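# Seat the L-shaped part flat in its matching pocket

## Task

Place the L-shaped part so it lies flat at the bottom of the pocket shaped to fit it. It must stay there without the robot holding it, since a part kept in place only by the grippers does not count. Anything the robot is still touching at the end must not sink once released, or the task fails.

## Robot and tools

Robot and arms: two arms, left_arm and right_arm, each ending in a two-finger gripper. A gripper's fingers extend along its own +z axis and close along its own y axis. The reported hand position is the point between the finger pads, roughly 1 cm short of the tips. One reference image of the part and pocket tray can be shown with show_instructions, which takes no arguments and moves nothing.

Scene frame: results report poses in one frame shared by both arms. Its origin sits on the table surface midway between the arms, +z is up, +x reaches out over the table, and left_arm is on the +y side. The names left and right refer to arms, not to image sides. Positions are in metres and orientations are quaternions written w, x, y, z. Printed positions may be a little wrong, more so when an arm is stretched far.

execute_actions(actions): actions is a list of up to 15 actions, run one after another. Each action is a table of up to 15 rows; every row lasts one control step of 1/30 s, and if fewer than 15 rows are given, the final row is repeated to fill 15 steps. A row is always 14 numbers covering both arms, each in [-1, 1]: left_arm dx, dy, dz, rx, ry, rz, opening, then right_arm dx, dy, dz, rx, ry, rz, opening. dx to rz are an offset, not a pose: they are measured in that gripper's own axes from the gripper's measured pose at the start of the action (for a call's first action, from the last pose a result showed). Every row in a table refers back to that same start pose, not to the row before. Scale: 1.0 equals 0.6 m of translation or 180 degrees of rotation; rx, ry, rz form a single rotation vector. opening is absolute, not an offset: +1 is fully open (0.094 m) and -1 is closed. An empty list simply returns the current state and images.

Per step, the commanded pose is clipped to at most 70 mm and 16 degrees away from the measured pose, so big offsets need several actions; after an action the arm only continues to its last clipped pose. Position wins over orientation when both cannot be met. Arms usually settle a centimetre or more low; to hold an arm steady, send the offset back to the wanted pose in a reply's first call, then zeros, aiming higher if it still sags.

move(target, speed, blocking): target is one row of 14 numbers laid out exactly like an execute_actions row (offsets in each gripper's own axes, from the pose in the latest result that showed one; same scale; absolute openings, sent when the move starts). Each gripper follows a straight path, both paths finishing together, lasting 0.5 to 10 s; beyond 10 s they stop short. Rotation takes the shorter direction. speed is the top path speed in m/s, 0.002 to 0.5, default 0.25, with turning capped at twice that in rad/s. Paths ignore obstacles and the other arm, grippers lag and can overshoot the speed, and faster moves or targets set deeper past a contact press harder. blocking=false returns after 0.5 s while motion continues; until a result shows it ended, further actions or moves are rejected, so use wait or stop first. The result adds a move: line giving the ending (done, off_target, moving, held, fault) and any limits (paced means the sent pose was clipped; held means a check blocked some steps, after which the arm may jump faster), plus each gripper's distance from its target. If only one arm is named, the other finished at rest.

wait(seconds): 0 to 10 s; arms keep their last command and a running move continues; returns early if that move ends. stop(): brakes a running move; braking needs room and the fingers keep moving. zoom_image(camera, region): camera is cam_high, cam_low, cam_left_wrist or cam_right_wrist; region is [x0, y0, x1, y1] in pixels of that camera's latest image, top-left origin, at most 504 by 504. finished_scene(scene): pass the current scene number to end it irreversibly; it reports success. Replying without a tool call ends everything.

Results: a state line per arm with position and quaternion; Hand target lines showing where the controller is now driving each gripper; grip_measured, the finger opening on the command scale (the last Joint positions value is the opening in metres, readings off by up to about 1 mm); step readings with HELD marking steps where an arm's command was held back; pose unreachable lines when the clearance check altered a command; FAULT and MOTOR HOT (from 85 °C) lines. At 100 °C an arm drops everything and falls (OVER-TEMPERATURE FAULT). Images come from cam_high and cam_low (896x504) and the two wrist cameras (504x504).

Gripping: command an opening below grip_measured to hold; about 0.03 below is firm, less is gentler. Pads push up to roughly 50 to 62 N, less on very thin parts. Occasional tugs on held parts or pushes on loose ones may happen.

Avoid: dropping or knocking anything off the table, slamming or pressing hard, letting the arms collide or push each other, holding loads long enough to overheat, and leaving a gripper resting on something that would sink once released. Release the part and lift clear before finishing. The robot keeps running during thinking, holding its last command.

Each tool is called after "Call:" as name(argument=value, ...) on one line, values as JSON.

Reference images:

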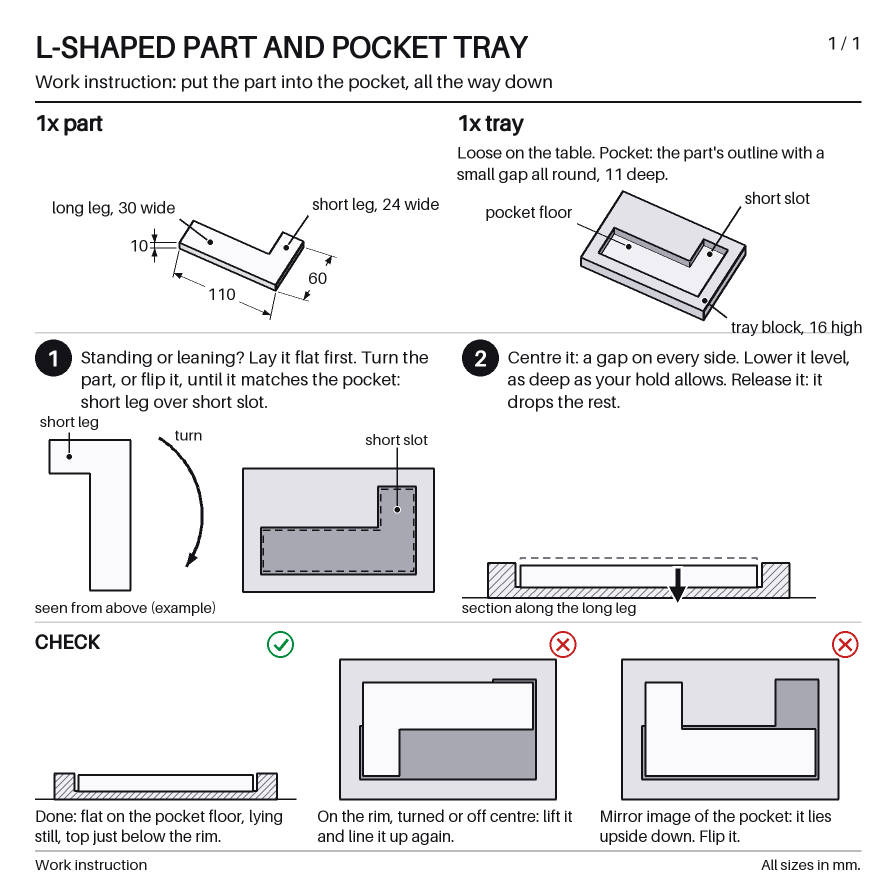

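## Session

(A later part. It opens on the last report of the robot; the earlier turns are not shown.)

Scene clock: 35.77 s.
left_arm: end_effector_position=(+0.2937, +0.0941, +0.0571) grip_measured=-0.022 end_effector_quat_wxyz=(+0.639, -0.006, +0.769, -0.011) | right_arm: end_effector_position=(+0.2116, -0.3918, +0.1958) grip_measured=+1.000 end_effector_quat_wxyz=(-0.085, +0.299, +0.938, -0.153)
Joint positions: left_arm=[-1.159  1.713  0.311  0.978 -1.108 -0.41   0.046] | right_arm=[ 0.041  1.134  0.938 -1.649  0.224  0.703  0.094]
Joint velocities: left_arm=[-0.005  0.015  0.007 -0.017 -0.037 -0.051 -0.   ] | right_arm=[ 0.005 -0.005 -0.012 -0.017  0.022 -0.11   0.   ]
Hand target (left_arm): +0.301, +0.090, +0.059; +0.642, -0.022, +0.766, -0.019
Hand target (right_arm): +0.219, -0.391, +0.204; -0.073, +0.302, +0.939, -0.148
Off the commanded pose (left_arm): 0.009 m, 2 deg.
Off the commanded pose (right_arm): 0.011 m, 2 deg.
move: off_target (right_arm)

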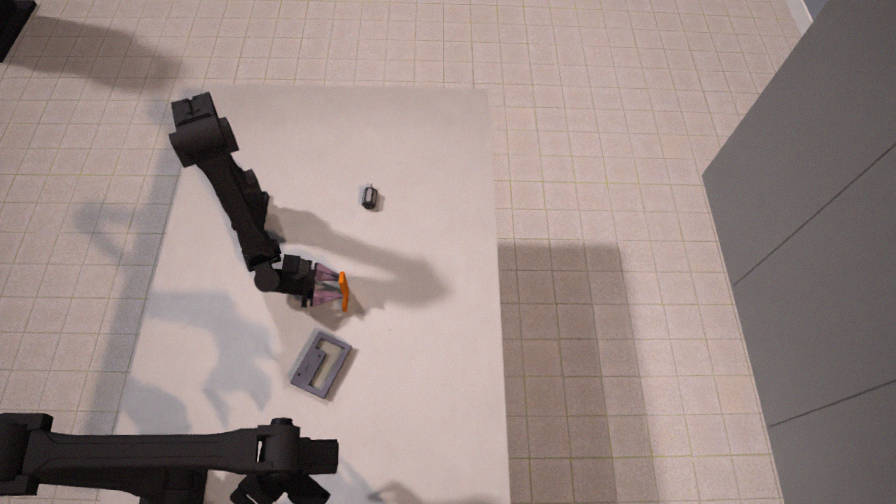

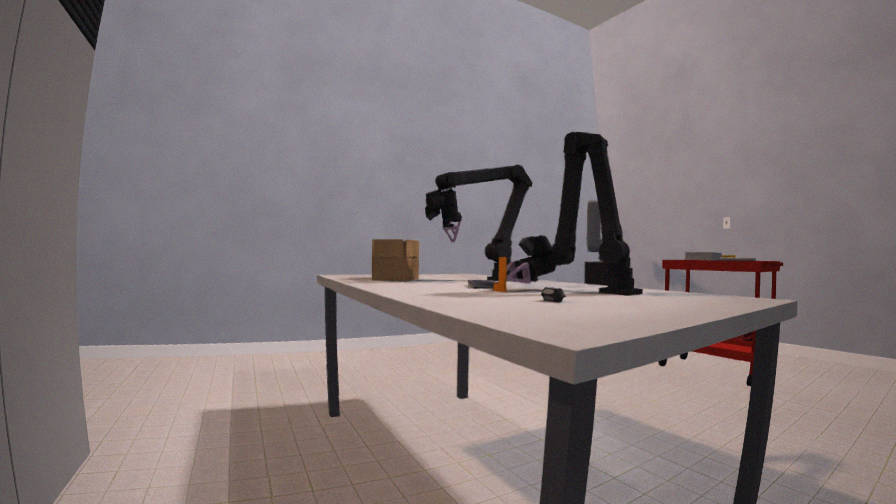

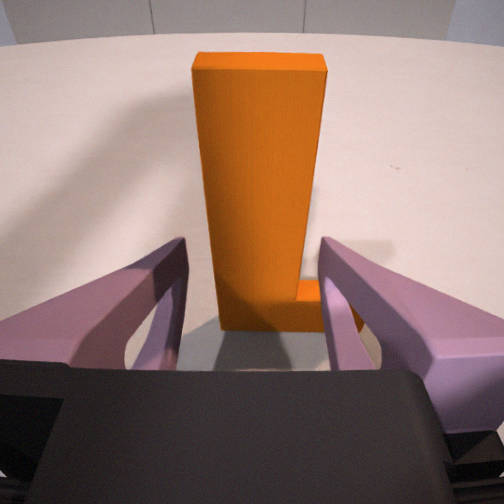

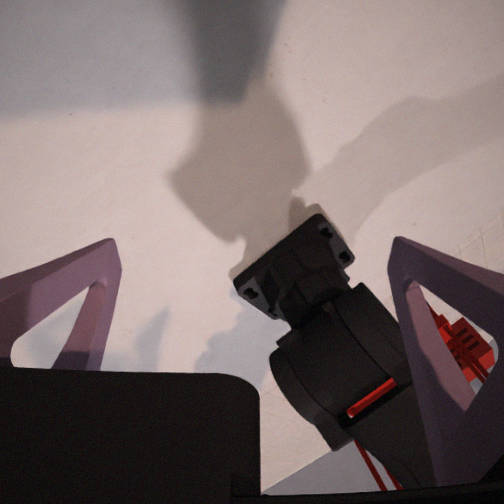

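Call:
execute_actions(actions=[[[-0.0051,-0.0095,0.0133,0,-0.002,-0.005,-0.04,-0.0082,0.003,-0.0163,-0.0055,-0.006,0.002,1],[-0.0051,-0.0095,0.0133,0,-0.002,-0.005,-0.06,-0.0082,0.003,-0.0163,-0.0055,-0.006,0.002,1],[-0.0051,-0.0095,0.0133,0,-0.002,-0.005,-0.08,-0.0082,0.003,-0.0163,-0.0055,-0.006,0.002,1],[-0.0051,-0.0095,0.0133,0,-0.002,-0.005,-0.10,-0.0082,0.003,-0.0163,-0.0055,-0.006,0.002,1],[-0.0051,-0.0095,0.0133,0,-0.002,-0.005,-0.12,-0.0082,0.003,-0.0163,-0.0055,-0.006,0.002,1],[-0.0051,-0.0095,0.0133,0,-0.002,-0.005,-0.14,-0.0082,0.003,-0.0163,-0.0055,-0.006,0.002,1],[-0.0051,-0.0095,0.0133,0,-0.002,-0.005,-0.16,-0.0082,0.003,-0.0163,-0.0055,-0.006,0.002,1],[-0.0051,-0.0095,0.0133,0,-0.002,-0.005,-0.18,-0.0082,0.003,-0.0163,-0.0055,-0.006,0.002,1],[-0.0051,-0.0095,0.0133,0,-0.002,-0.005,-0.20,-0.0082,0.003,-0.0163,-0.0055,-0.006,0.002,1],[-0.0051,-0.0095,0.0133,0,-0.002,-0.005,-0.22,-0.0082,0.003,-0.0163,-0.0055,-0.006,0.002,1],[-0.0051,-0.0095,0.0133,0,-0.002,-0.005,-0.24,-0.0082,0.003,-0.0163,-0.0055,-0.006,0.002,1],[-0.0051,-0.0095,0.0133,0,-0.002,-0.005,-0.255,-0.0082,0.003,-0.0163,-0.0055,-0.006,0.002,1],[-0.0051,-0.0095,0.0133,0,-0.002,-0.005,-0.27,-0.0082,0.003,-0.0163,-0.0055,-0.006,0.002,1],[-0.0051,-0.0095,0.0133,0,-0.002,-0.005,-0.28,-0.0082,0.003,-0.0163,-0.0055,-0.006,0.002,1],[-0.0051,-0.0095,0.0133,0,-0.002,-0.005,-0.29,-0.0082,0.003,-0.0163,-0.0055,-0.006,0.002,1]],[[-0.004,-0.003,0.002,0,-0.002,0,-0.30,-0.0082,0.003,-0.0163,-0.0055,-0.006,0.002,1],[-0.004,-0.003,0.002,0,-0.002,0,-0.308,-0.0082,0.003,-0.0163,-0.0055,-0.006,0.002,1],[-0.004,-0.003,0.002,0,-0.002,0,-0.316,-0.0082,0.003,-0.0163,-0.0055,-0.006,0.002,1],[-0.004,-0.003,0.002,0,-0.002,0,-0.324,-0.0082,0.003,-0.0163,-0.0055,-0.006,0.002,1],[-0.004,-0.003,0.002,0,-0.002,0,-0.332,-0.0082,0.003,-0.0163,-0.0055,-0.006,0.002,1],[-0.004,-0.003,0.002,0,-0.002,0,-0.34,-0.0082,0.003,-0.0163,-0.0055,-0.006,0.002,1],[-0.004,-0.003,0.002,0,-0.002,0,-0.347,-0.0082,0.003,-0.0163,-0.0055,-0.006,0.002,1],[-0.004,-0.003,0.002,0,-0.002,0,-0.354,-0.0082,0.003,-0.0163,-0.0055,-0.006,0.002,1],[-0.004,-0.003,0.002,0,-0.002,0,-0.361,-0.0082,0.003,-0.0163,-0.0055,-0.006,0.002,1],[-0.004,-0.003,0.002,0,-0.002,0,-0.368,-0.0082,0.003,-0.0163,-0.0055,-0.006,0.002,1],[-0.004,-0.003,0.002,0,-0.002,0,-0.375,-0.0082,0.003,-0.0163,-0.0055,-0.006,0.002,1],[-0.004,-0.003,0.002,0,-0.002,0,-0.382,-0.0082,0.003,-0.0163,-0.0055,-0.006,0.002,1],[-0.004,-0.003,0.002,0,-0.002,0,-0.389,-0.0082,0.003,-0.0163,-0.0055,-0.006,0.002,1],[-0.004,-0.003,0.002,0,-0.002,0,-0.395,-0.0082,0.003,-0.0163,-0.0055,-0.006,0.002,1],[-0.004,-0.003,0.002,0,-0.002,0,-0.40,-0.0082,0.003,-0.0163,-0.0055,-0.006,0.002,1]]])

Call:
wait(seconds=0.3)

Call:
zoom_image(camera="cam_high", region=[315, 260, 371, 316])

Scene clock: 39.63 s.
left_arm: end_effector_position=(+0.2940, +0.0929, +0.0564) grip_measured=-0.375 end_effector_quat_wxyz=(+0.637, -0.001, +0.771, -0.012) | right_arm: end_effector_position=(+0.2116, -0.3918, +0.1958) grip_measured=+1.000 end_effector_quat_wxyz=(-0.085, +0.299, +0.938, -0.153)
Joint positions: left_arm=[-1.157  1.713  0.311  0.978 -1.097 -0.403  0.029] | right_arm=[ 0.041  1.134  0.938 -1.649  0.224  0.703  0.094]
Joint velocities: left_arm=[-0.015 -0.005 -0.012 -0.007  0.007 -0.081  0.   ] | right_arm=[-0.005  0.015 -0.002 -0.002 -0.051  0.007  0.   ]
Hand target (left_arm): +0.296, +0.091, +0.059; +0.640, -0.003, +0.769, -0.013
Hand target (right_arm): +0.219, -0.391, +0.204; -0.073, +0.302, +0.939, -0.148
Off the commanded pose (left_arm): 0.003 m, 0 deg.
Off the commanded pose (right_arm): 0.011 m, 2 deg.
Step readings (end_effector_position; steps 1 to 15: 1st action; 16 to 30: 2nd action):
0: left_arm (+0.2937, +0.0941, +0.0571) | right_arm (+0.2116, -0.3918, +0.1958)
1: left_arm (+0.2936, +0.0933, +0.0569) | right_arm (+0.2116, -0.3918, +0.1958)
2: left_arm (+0.2936, +0.0928, +0.0566) | right_arm (+0.2116, -0.3918, +0.1958)
4: left_arm (+0.2938, +0.0927, +0.0565) | right_arm (+0.2116, -0.3918, +0.1958)
8: left_arm (+0.2940, +0.0929, +0.0564) | right_arm (+0.2116, -0.3918, +0.1958)
15: left_arm (+0.2940, +0.0929, +0.0564) | right_arm (+0.2116, -0.3918, +0.1958)
16: left_arm (+0.2940, +0.0929, +0.0564) | right_arm (+0.2116, -0.3918, +0.1958)
17: left_arm (+0.2940, +0.0929, +0.0564) | right_arm (+0.2116, -0.3918, +0.1958)
19: left_arm (+0.2940, +0.0929, +0.0564) | right_arm (+0.2116, -0.3918, +0.1958)
23: left_arm (+0.2940, +0.0929, +0.0564) | right_arm (+0.2116, -0.3918, +0.1958)
30: end_effector_position above

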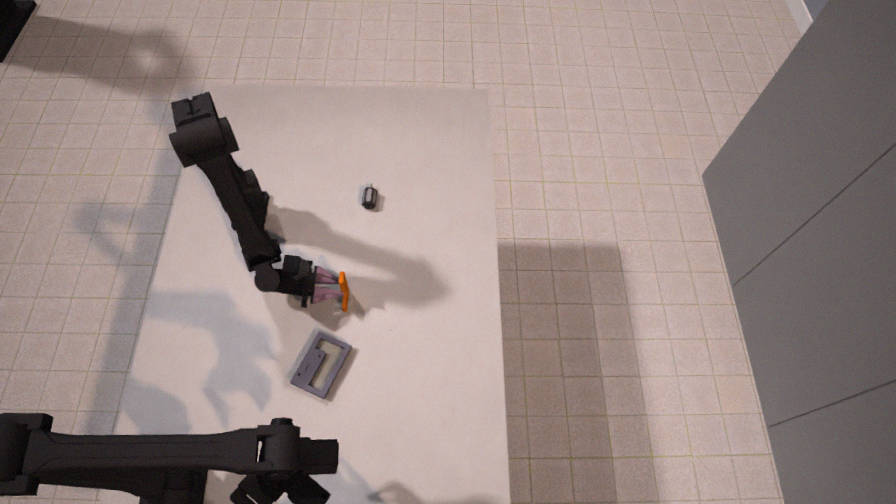

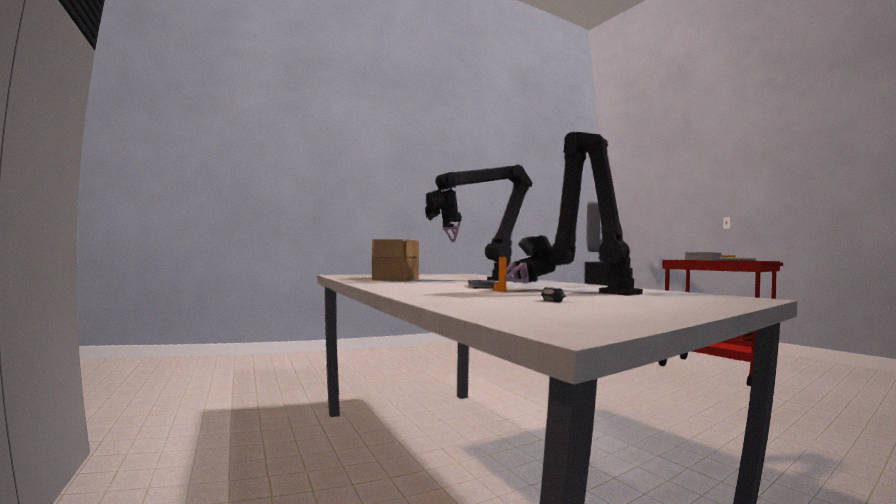

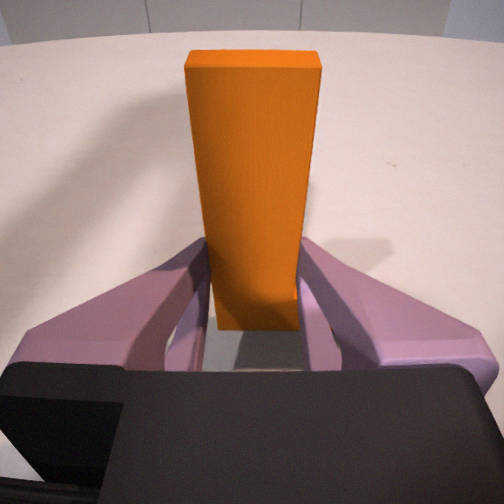

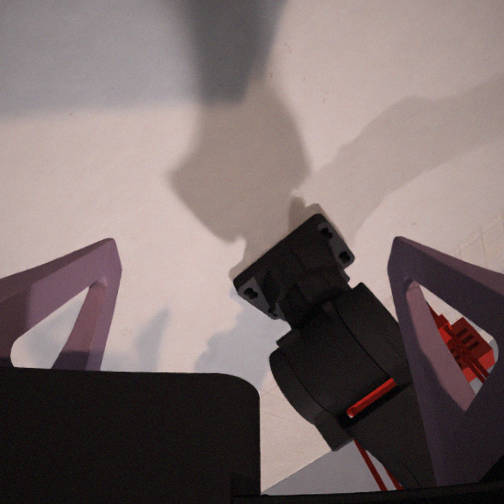

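Scene clock: 39.93 s.
left_arm: end_effector_position=(+0.2940, +0.0929, +0.0564) grip_measured=-0.375 end_effector_quat_wxyz=(+0.637, -0.001, +0.771, -0.012) | right_arm: end_effector_position=(+0.2116, -0.3918, +0.1958) grip_measured=+1.000 end_effector_quat_wxyz=(-0.085, +0.299, +0.938, -0.153)
Joint positions: left_arm=[-1.157  1.713  0.311  0.978 -1.097 -0.403  0.029] | right_arm=[ 0.041  1.134  0.938 -1.649  0.224  0.703  0.094]
Joint velocities: left_arm=[-0.005  0.005 -0.022 -0.007  0.051 -0.066 -0.001] | right_arm=[-0.005 -0.015 -0.007 -0.007  0.037 -0.051  0.   ]
Hand target (left_arm): +0.296, +0.091, +0.059; +0.640, -0.003, +0.769, -0.013
Hand target (right_arm): +0.219, -0.391, +0.204; -0.073, +0.302, +0.939, -0.148
Off the commanded pose (left_arm): 0.003 m, 0 deg.
Off the commanded pose (right_arm): 0.011 m, 2 deg.
wait: 0.30 s; at rest by 0.17 s

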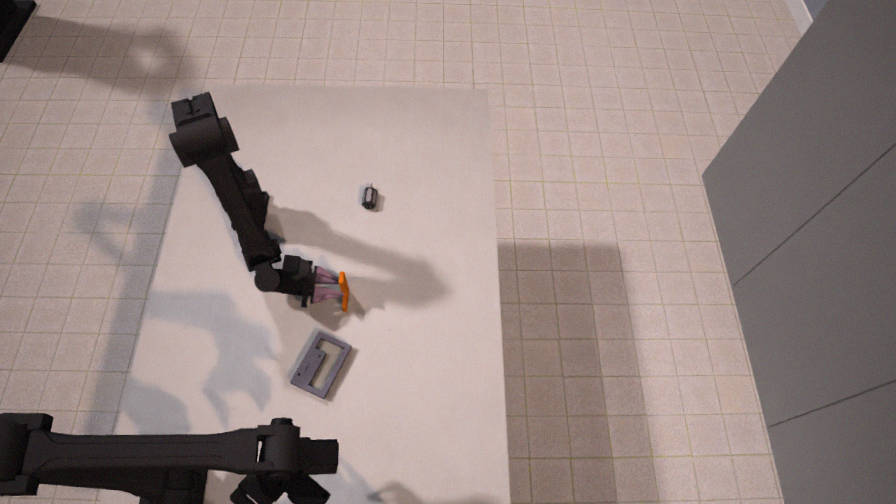

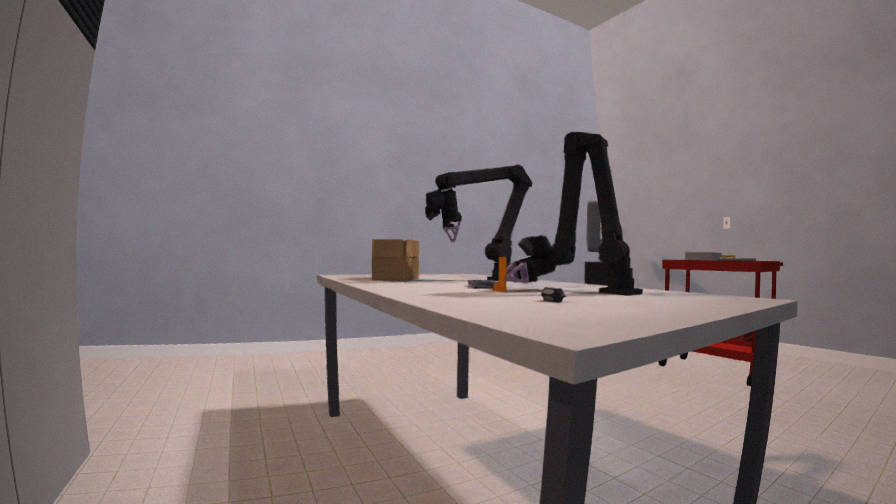

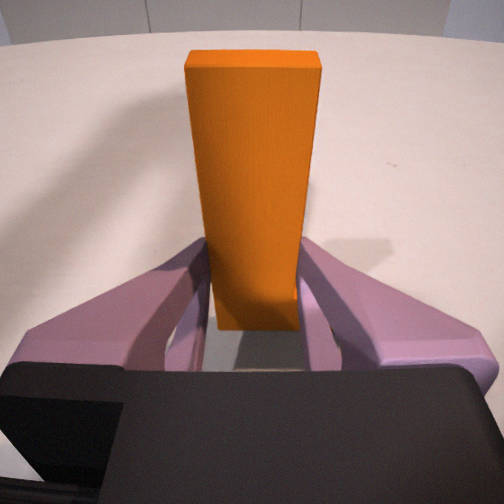

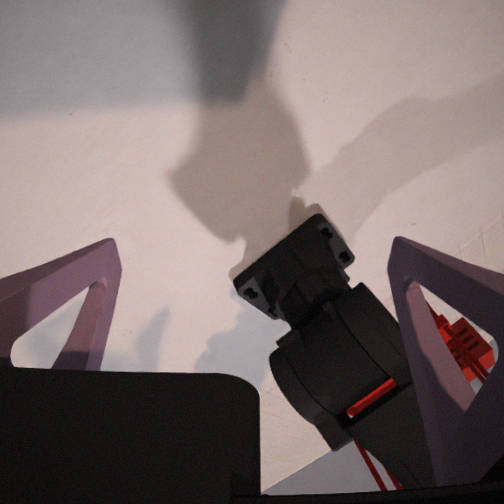

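Region (315, 260, 371, 316) of cam_high's 896x504 image, scaled by 9.000, with more detail than that image has.

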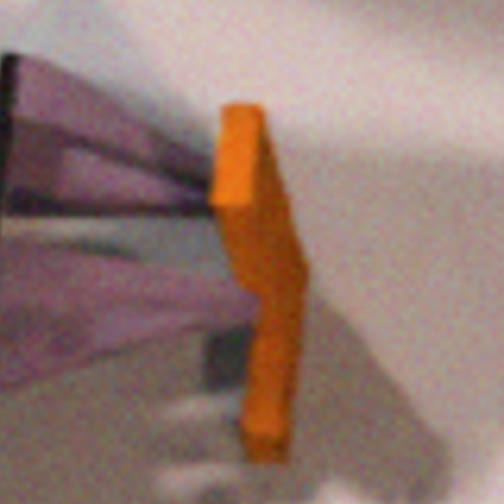

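Call:
move(target=[-0.0737, -0.0015, -0.0142, 0, 0, 0, -0.41, -0.0082, 0.003, -0.0163, -0.0055, -0.006, 0.002, 1], speed=0.06)

Scene clock: 43.77 s.
left_arm: end_effector_position=(+0.2929, +0.0953, +0.0981) grip_measured=-0.375 end_effector_quat_wxyz=(+0.636, +0.001, +0.771, -0.010) | right_arm: end_effector_position=(+0.2116, -0.3918, +0.1958) grip_measured=+1.000 end_effector_quat_wxyz=(-0.085, +0.299, +0.938, -0.153)
Joint positions: left_arm=[-1.157  1.482  0.311  0.741 -1.097 -0.403  0.029] | right_arm=[ 0.041  1.134  0.938 -1.649  0.224  0.703  0.094]
Joint velocities: left_arm=[-0.005 -0.005 -0.017 -0.027  0.022 -0.007  0.   ] | right_arm=[-0.034  0.005  0.017 -0.032 -0.051  0.11   0.   ]
Hand target (left_arm): +0.294, +0.093, +0.103; +0.637, -0.001, +0.770, -0.012
Hand target (right_arm): +0.219, -0.391, +0.204; -0.073, +0.302, +0.939, -0.148
Off the commanded pose (left_arm): 0.004 m, 0 deg.
Off the commanded pose (right_arm): 0.011 m, 2 deg.
move: off_target (right_arm)

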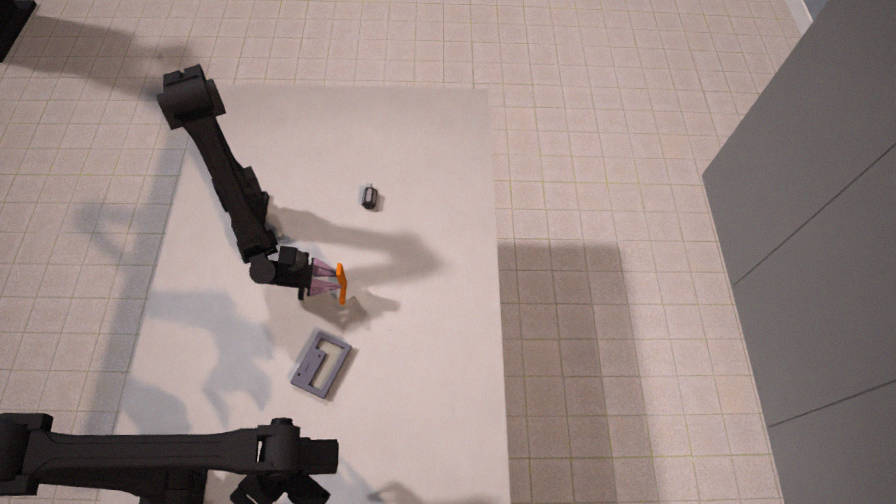

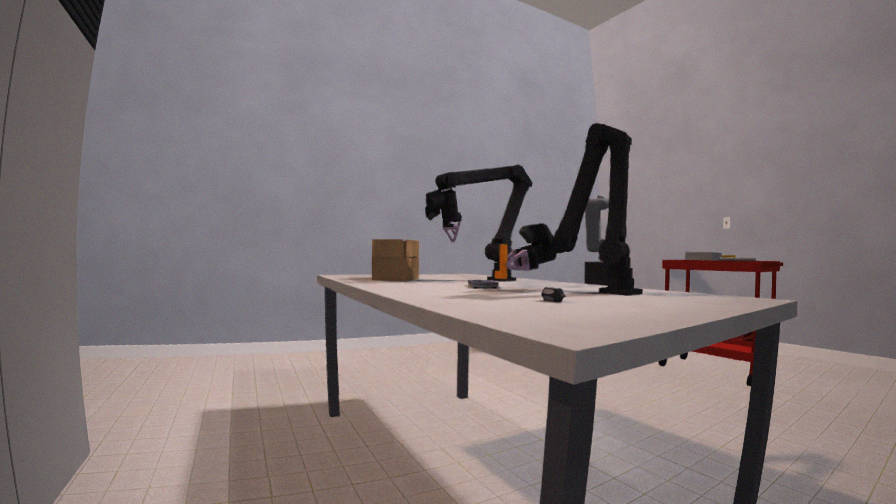

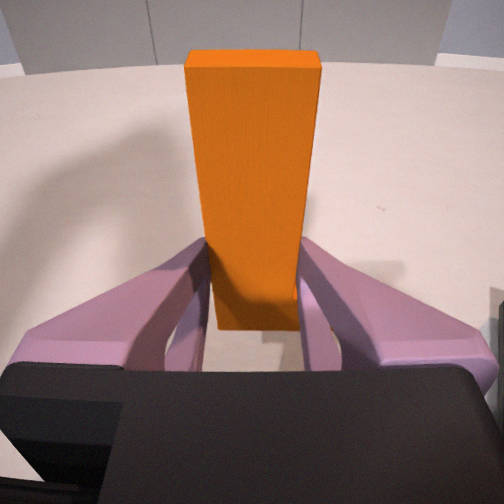

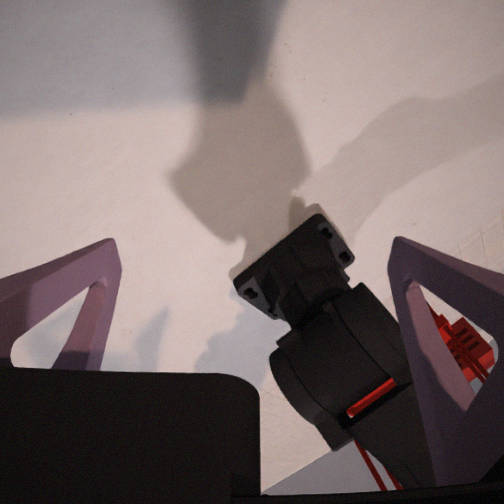

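Call:
move(target=[-0.0092, -0.3295, -0.0324, 0.3735, 0.3221, 0.5577, -0.41, -0.0082, 0.003, -0.0163, -0.0055, -0.006, 0.002, 1], speed=0.3)

Scene clock: 49.63 s.
left_arm: end_effector_position=(+0.2717, -0.0846, +0.0968) grip_measured=-0.375 end_effector_quat_wxyz=(-0.059, +0.829, +0.550, +0.081) | right_arm: end_effector_position=(+0.2116, -0.3918, +0.1958) grip_measured=+1.000 end_effector_quat_wxyz=(-0.085, +0.299, +0.938, -0.153)
Joint positions: left_arm=[-1.087  1.818  1.435 -1.323 -0.149  0.878  0.029] | right_arm=[ 0.041  1.134  0.938 -1.649  0.224  0.703  0.094]
Joint velocities: left_arm=[-0.015 -0.005 -0.017  0.012  0.051 -0.037 -0.001] | right_arm=[ 0.015 -0.005 -0.002 -0.032  0.022 -0.066  0.   ]
Hand target (left_arm): +0.273, -0.103, +0.108; -0.045, +0.836, +0.541, +0.078
Hand target (right_arm): +0.219, -0.391, +0.204; -0.073, +0.302, +0.939, -0.148
Off the commanded pose (left_arm): 0.022 m, 1 deg.
Off the commanded pose (right_arm): 0.011 m, 2 deg.
move: off_target (left_arm, right_arm)

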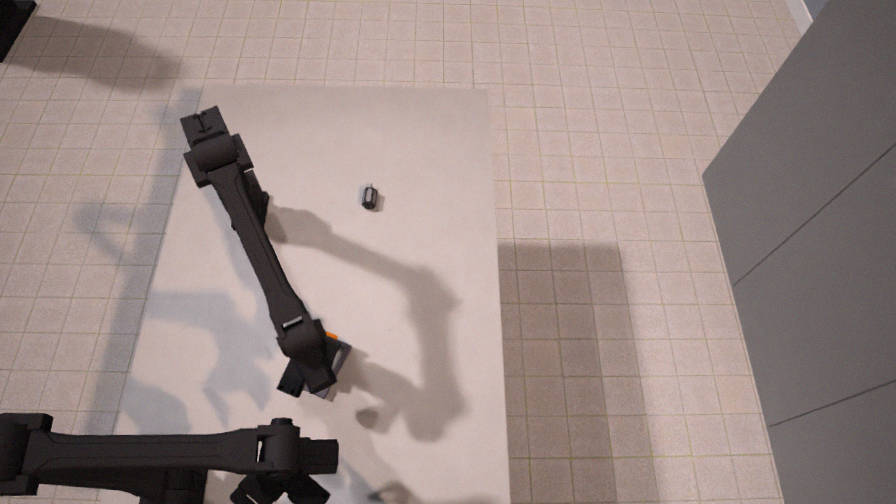

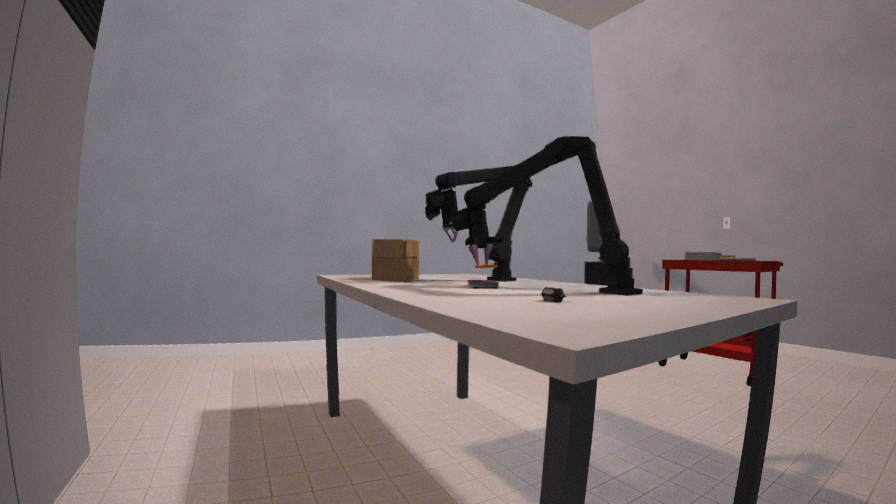

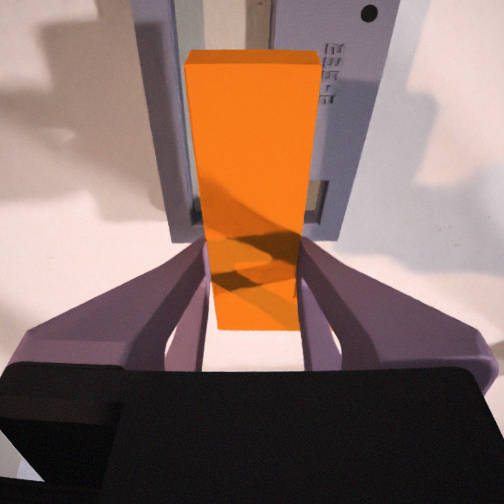

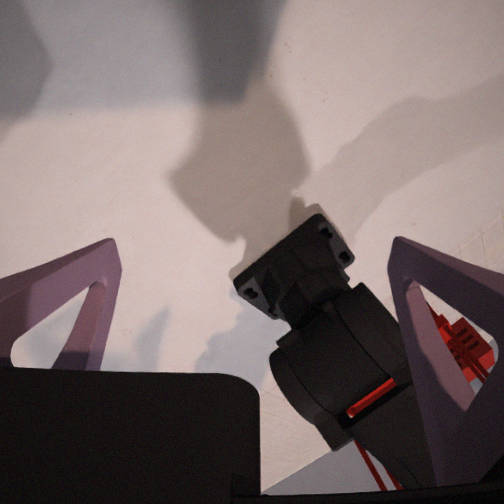

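Call:
zoom_image(camera="cam_left_wrist", region=[120, 0, 420, 300])

Call:
zoom_image(camera="cam_low", region=[445, 235, 525, 295])

Region (120, 0, 420, 300) of cam_left_wrist's 504x504 image, scaled by 1.680, with more detail than that image has.

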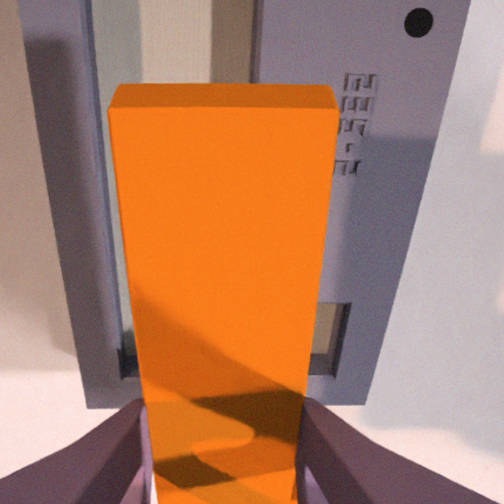

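Region (445, 235, 525, 295) of cam_low's 896x504 image, scaled by 6.300, with more detail than that image has; it fills the top 378 rows of this view, and the rest is white.

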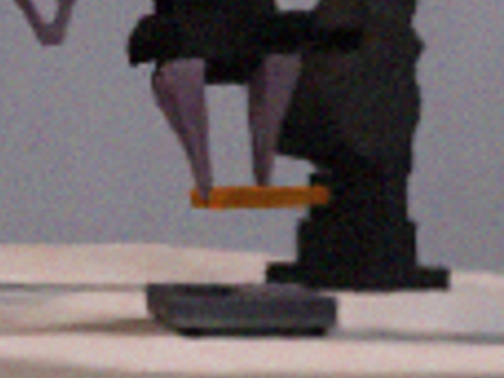

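Call:
move(target=[-0.0608, 0.0315, 0.0431, -0.0059, -0.0061, 0.0003, -0.41, -0.0082, 0.003, -0.0163, -0.0055, -0.006, 0.002, 1], speed=0.06)

Call:
zoom_image(camera="cam_left_wrist", region=[100, 0, 440, 340])

Call:
zoom_image(camera="cam_low", region=[445, 245, 525, 295])

Scene clock: 54.03 s.
left_arm: end_effector_position=(+0.2734, -0.0949, +0.0557) grip_measured=-0.375 end_effector_quat_wxyz=(-0.070, +0.828, +0.550, +0.081) | right_arm: end_effector_position=(+0.2116, -0.3918, +0.1958) grip_measured=+1.000 end_effector_quat_wxyz=(-0.085, +0.299, +0.938, -0.153)
Joint positions: left_arm=[-1.092  1.899  1.436 -1.266 -0.146  0.871  0.029] | right_arm=[ 0.041  1.134  0.938 -1.649  0.224  0.703  0.094]
Joint velocities: left_arm=[-0.015  0.005 -0.007 -0.002 -0.007  0.051  0.001] | right_arm=[ 0.005 -0.015 -0.017  0.017 -0.051 -0.007  0.   ]
Hand target (left_arm): +0.276, -0.119, +0.064; -0.046, +0.831, +0.550, +0.077
Hand target (right_arm): +0.219, -0.391, +0.204; -0.073, +0.302, +0.939, -0.148
Off the commanded pose (left_arm): 0.027 m, 3 deg.
Off the commanded pose (right_arm): 0.011 m, 2 deg.
move: off_target (left_arm, right_arm)

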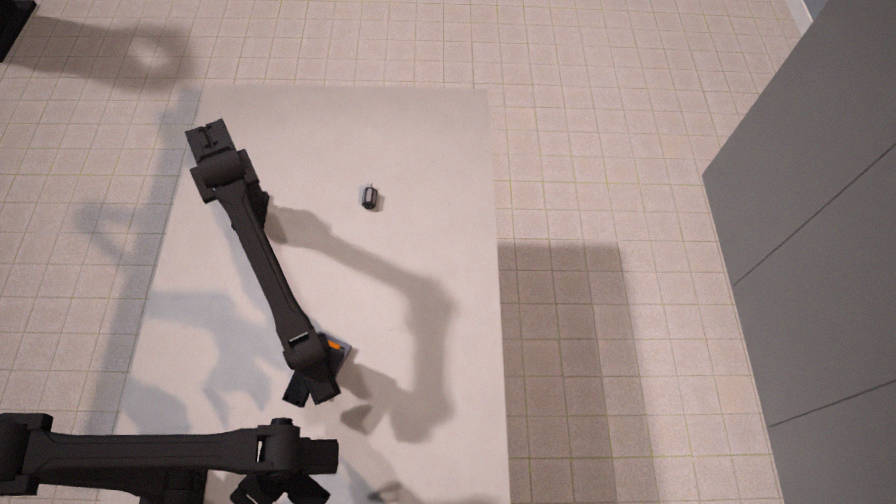

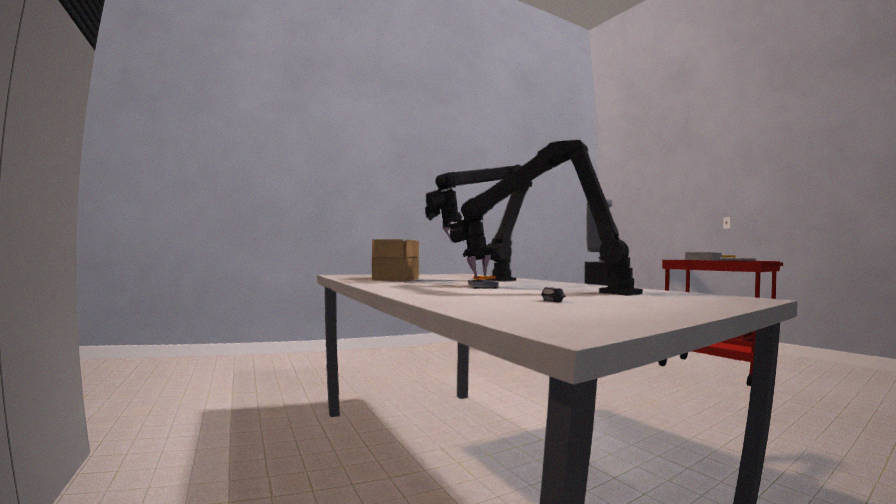

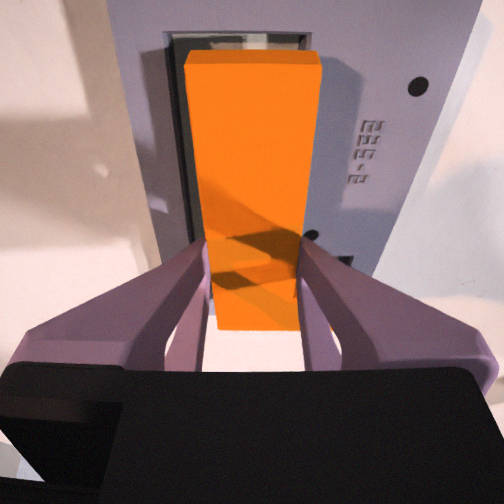

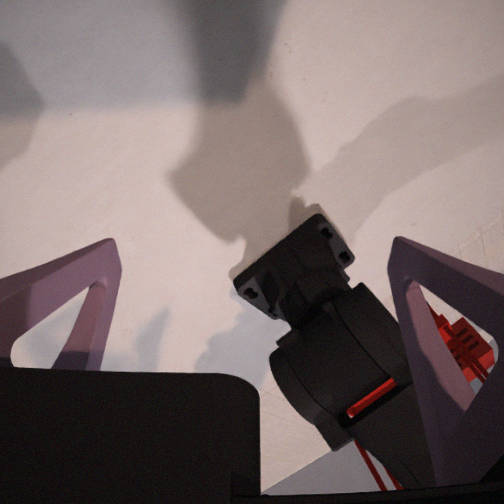

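Region (100, 0, 440, 340) of cam_left_wrist's 504x504 image, scaled by 1.482, with more detail than that image has.

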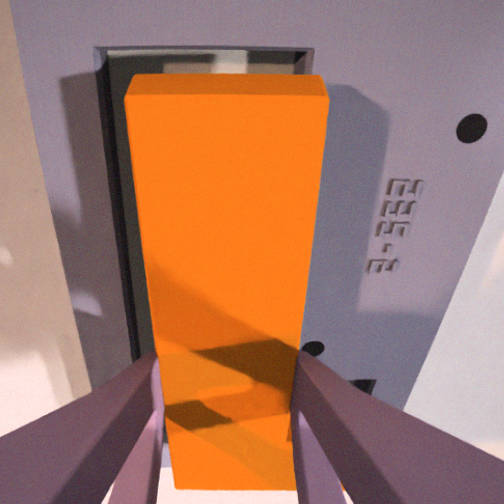

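Region (445, 245, 525, 295) of cam_low's 896x504 image, scaled by 6.300, with more detail than that image has; it fills the top 315 rows of this view, and the rest is white.

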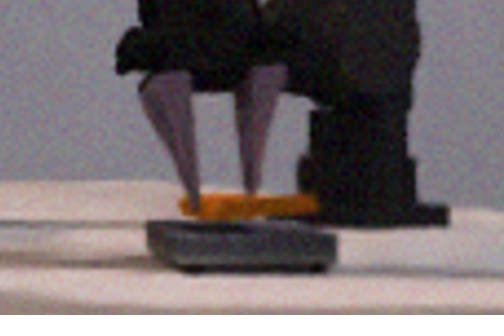

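Call:
move(target=[-0.0026, 0.0307, -0.0372, -0.0157, -0.0316, 0.0112, -0.41, -0.0082, 0.003, -0.0163, -0.0055, -0.006, 0.002, 1], speed=0.05)

Call:
zoom_image(camera="cam_left_wrist", region=[100, 0, 440, 340])

Call:
zoom_image(camera="cam_low", region=[445, 245, 525, 295])

Scene clock: 64.23 s.
left_arm: end_effector_position=(+0.2791, -0.1046, +0.0612) grip_measured=-0.375 end_effector_quat_wxyz=(-0.045, +0.843, +0.533, +0.056) | right_arm: end_effector_position=(+0.2116, -0.3918, +0.1958) grip_measured=+1.000 end_effector_quat_wxyz=(-0.085, +0.299, +0.938, -0.153)
Joint positions: left_arm=[-1.079  1.883  1.436 -1.223 -0.106  0.936  0.029] | right_arm=[ 0.041  1.134  0.938 -1.649  0.224  0.703  0.094]
Joint velocities: left_arm=[ 0.005 -0.005 -0.012  0.007  0.095 -0.037  0.001] | right_arm=[ 0.005 -0.005  0.007  0.012 -0.022 -0.081  0.   ]
Hand target (left_arm): +0.289, -0.107, +0.077; -0.024, +0.842, +0.536, +0.053
Hand target (right_arm): +0.219, -0.391, +0.204; -0.073, +0.302, +0.939, -0.148
Off the commanded pose (left_arm): 0.018 m, 3 deg.
Off the commanded pose (right_arm): 0.011 m, 2 deg.
move: off_target (left_arm, right_arm)

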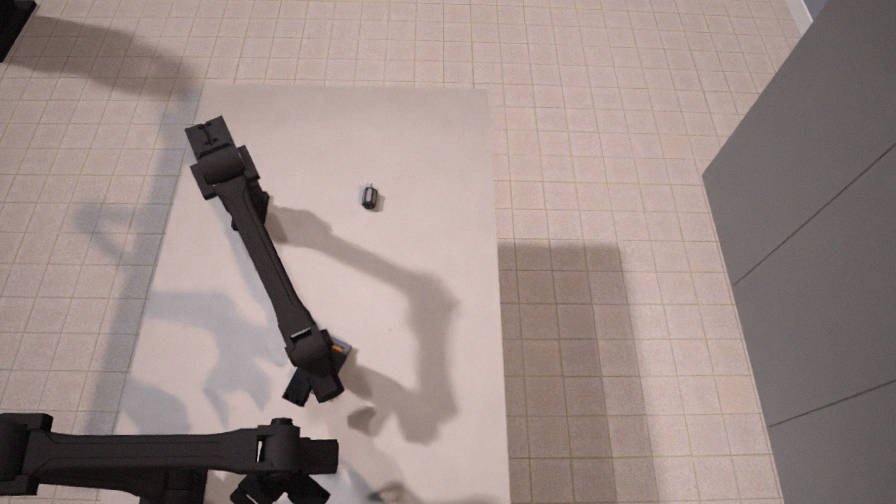

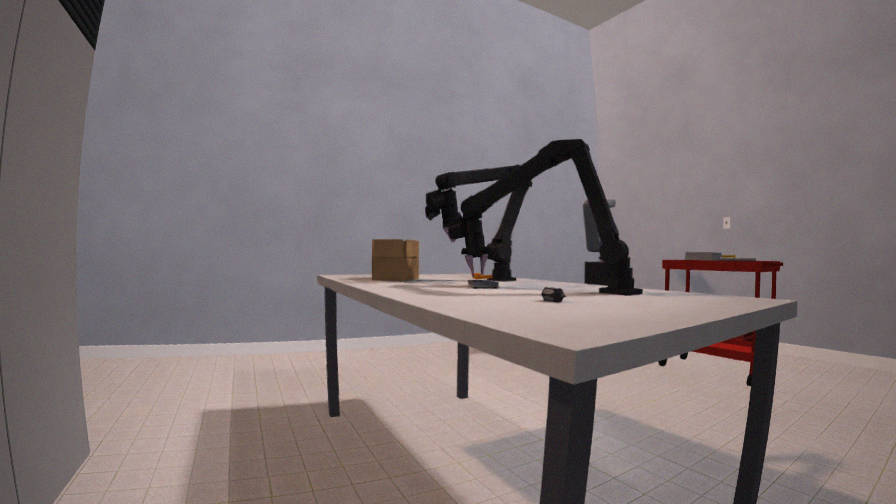

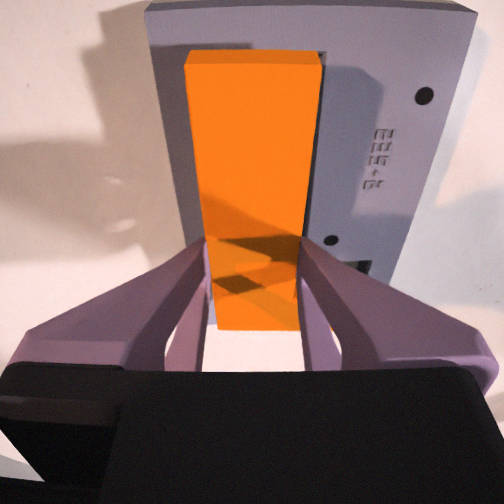

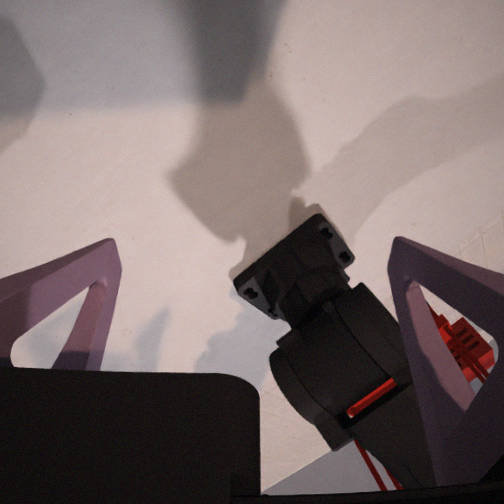

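Region (100, 0, 440, 340) of cam_left_wrist's 504x504 image, scaled by 1.482, with more detail than that image has.

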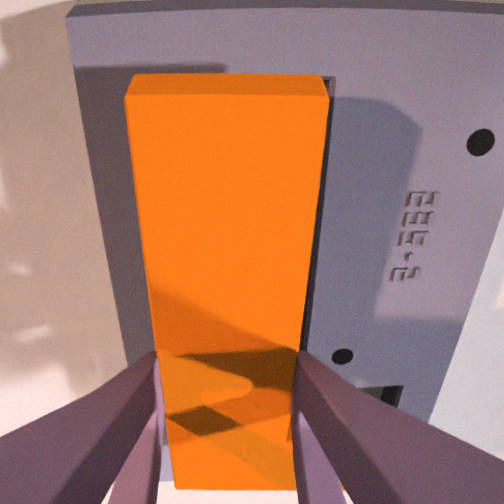

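Region (445, 245, 525, 295) of cam_low's 896x504 image, scaled by 6.300, with more detail than that image has; it fills the top 315 rows of this view, and the rest is white.

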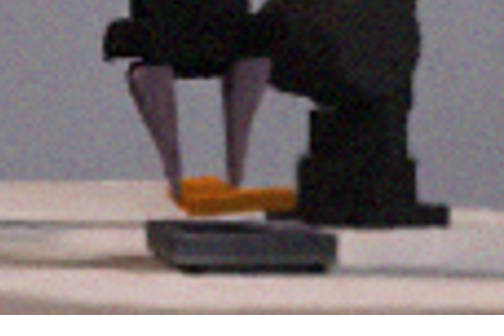

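Call:
move(target=[0.0087, 0.0052, -0.009, -0.0185, -0.0032, -0.015, -0.41, -0.0082, 0.003, -0.0163, -0.0055, -0.006, 0.002, 1], speed=0.04)

Call:
zoom_image(camera="cam_left_wrist", region=[100, 0, 440, 340])

Call:
zoom_image(camera="cam_low", region=[445, 245, 525, 295])

Scene clock: 71.50 s.
left_arm: end_effector_position=(+0.2807, -0.0986, +0.0541) grip_measured=-0.375 end_effector_quat_wxyz=(-0.036, +0.835, +0.545, +0.069) | right_arm: end_effector_position=(+0.2116, -0.3918, +0.1958) grip_measured=+1.000 end_effector_quat_wxyz=(-0.085, +0.299, +0.938, -0.153)
Joint positions: left_arm=[-1.079  1.873  1.399 -1.182 -0.132  0.905  0.029] | right_arm=[ 0.041  1.134  0.938 -1.649  0.224  0.703  0.094]
Joint velocities: left_arm=[-0.015  0.005  0.007 -0.012 -0.037 -0.022  0.001] | right_arm=[-0.005 -0.005  0.007 -0.007 -0.007  0.007  0.   ]
Hand target (left_arm): +0.284, -0.102, +0.068; -0.017, +0.832, +0.551, +0.069
Hand target (right_arm): +0.219, -0.391, +0.204; -0.073, +0.302, +0.939, -0.148
Off the commanded pose (left_arm): 0.014 m, 2 deg.
Off the commanded pose (right_arm): 0.011 m, 2 deg.
move: off_target (left_arm, right_arm)

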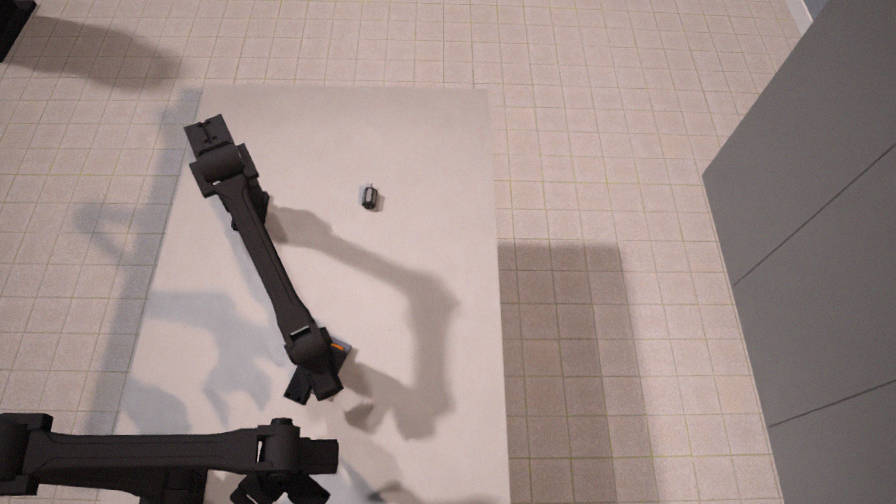

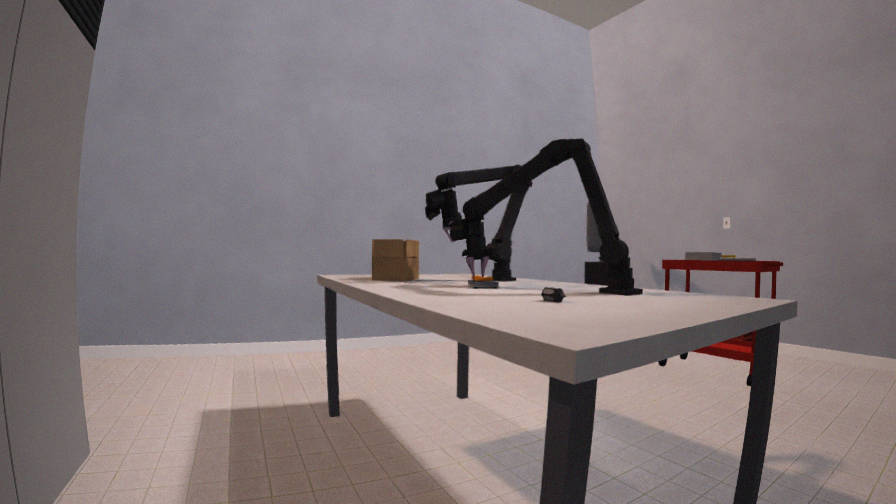

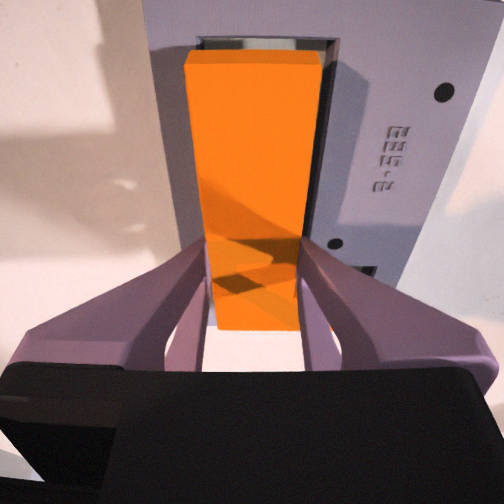

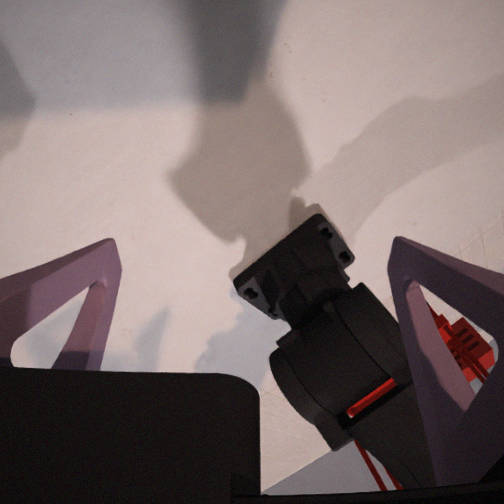

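Region (100, 0, 440, 340) of cam_left_wrist's 504x504 image, scaled by 1.482, with more detail than that image has.

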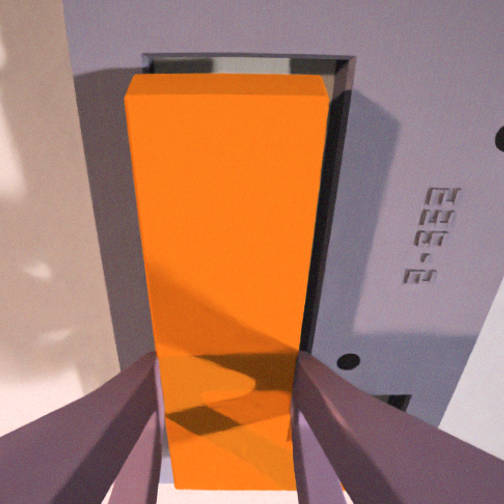

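Region (445, 245, 525, 295) of cam_low's 896x504 image, scaled by 6.300, with more detail than that image has; it fills the top 315 rows of this view, and the rest is white.

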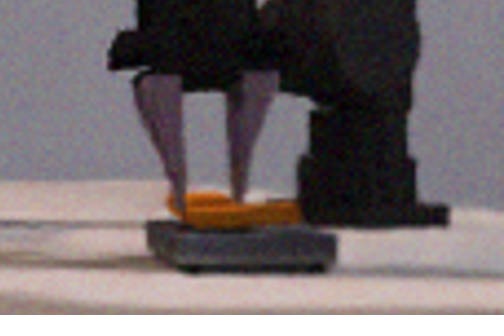

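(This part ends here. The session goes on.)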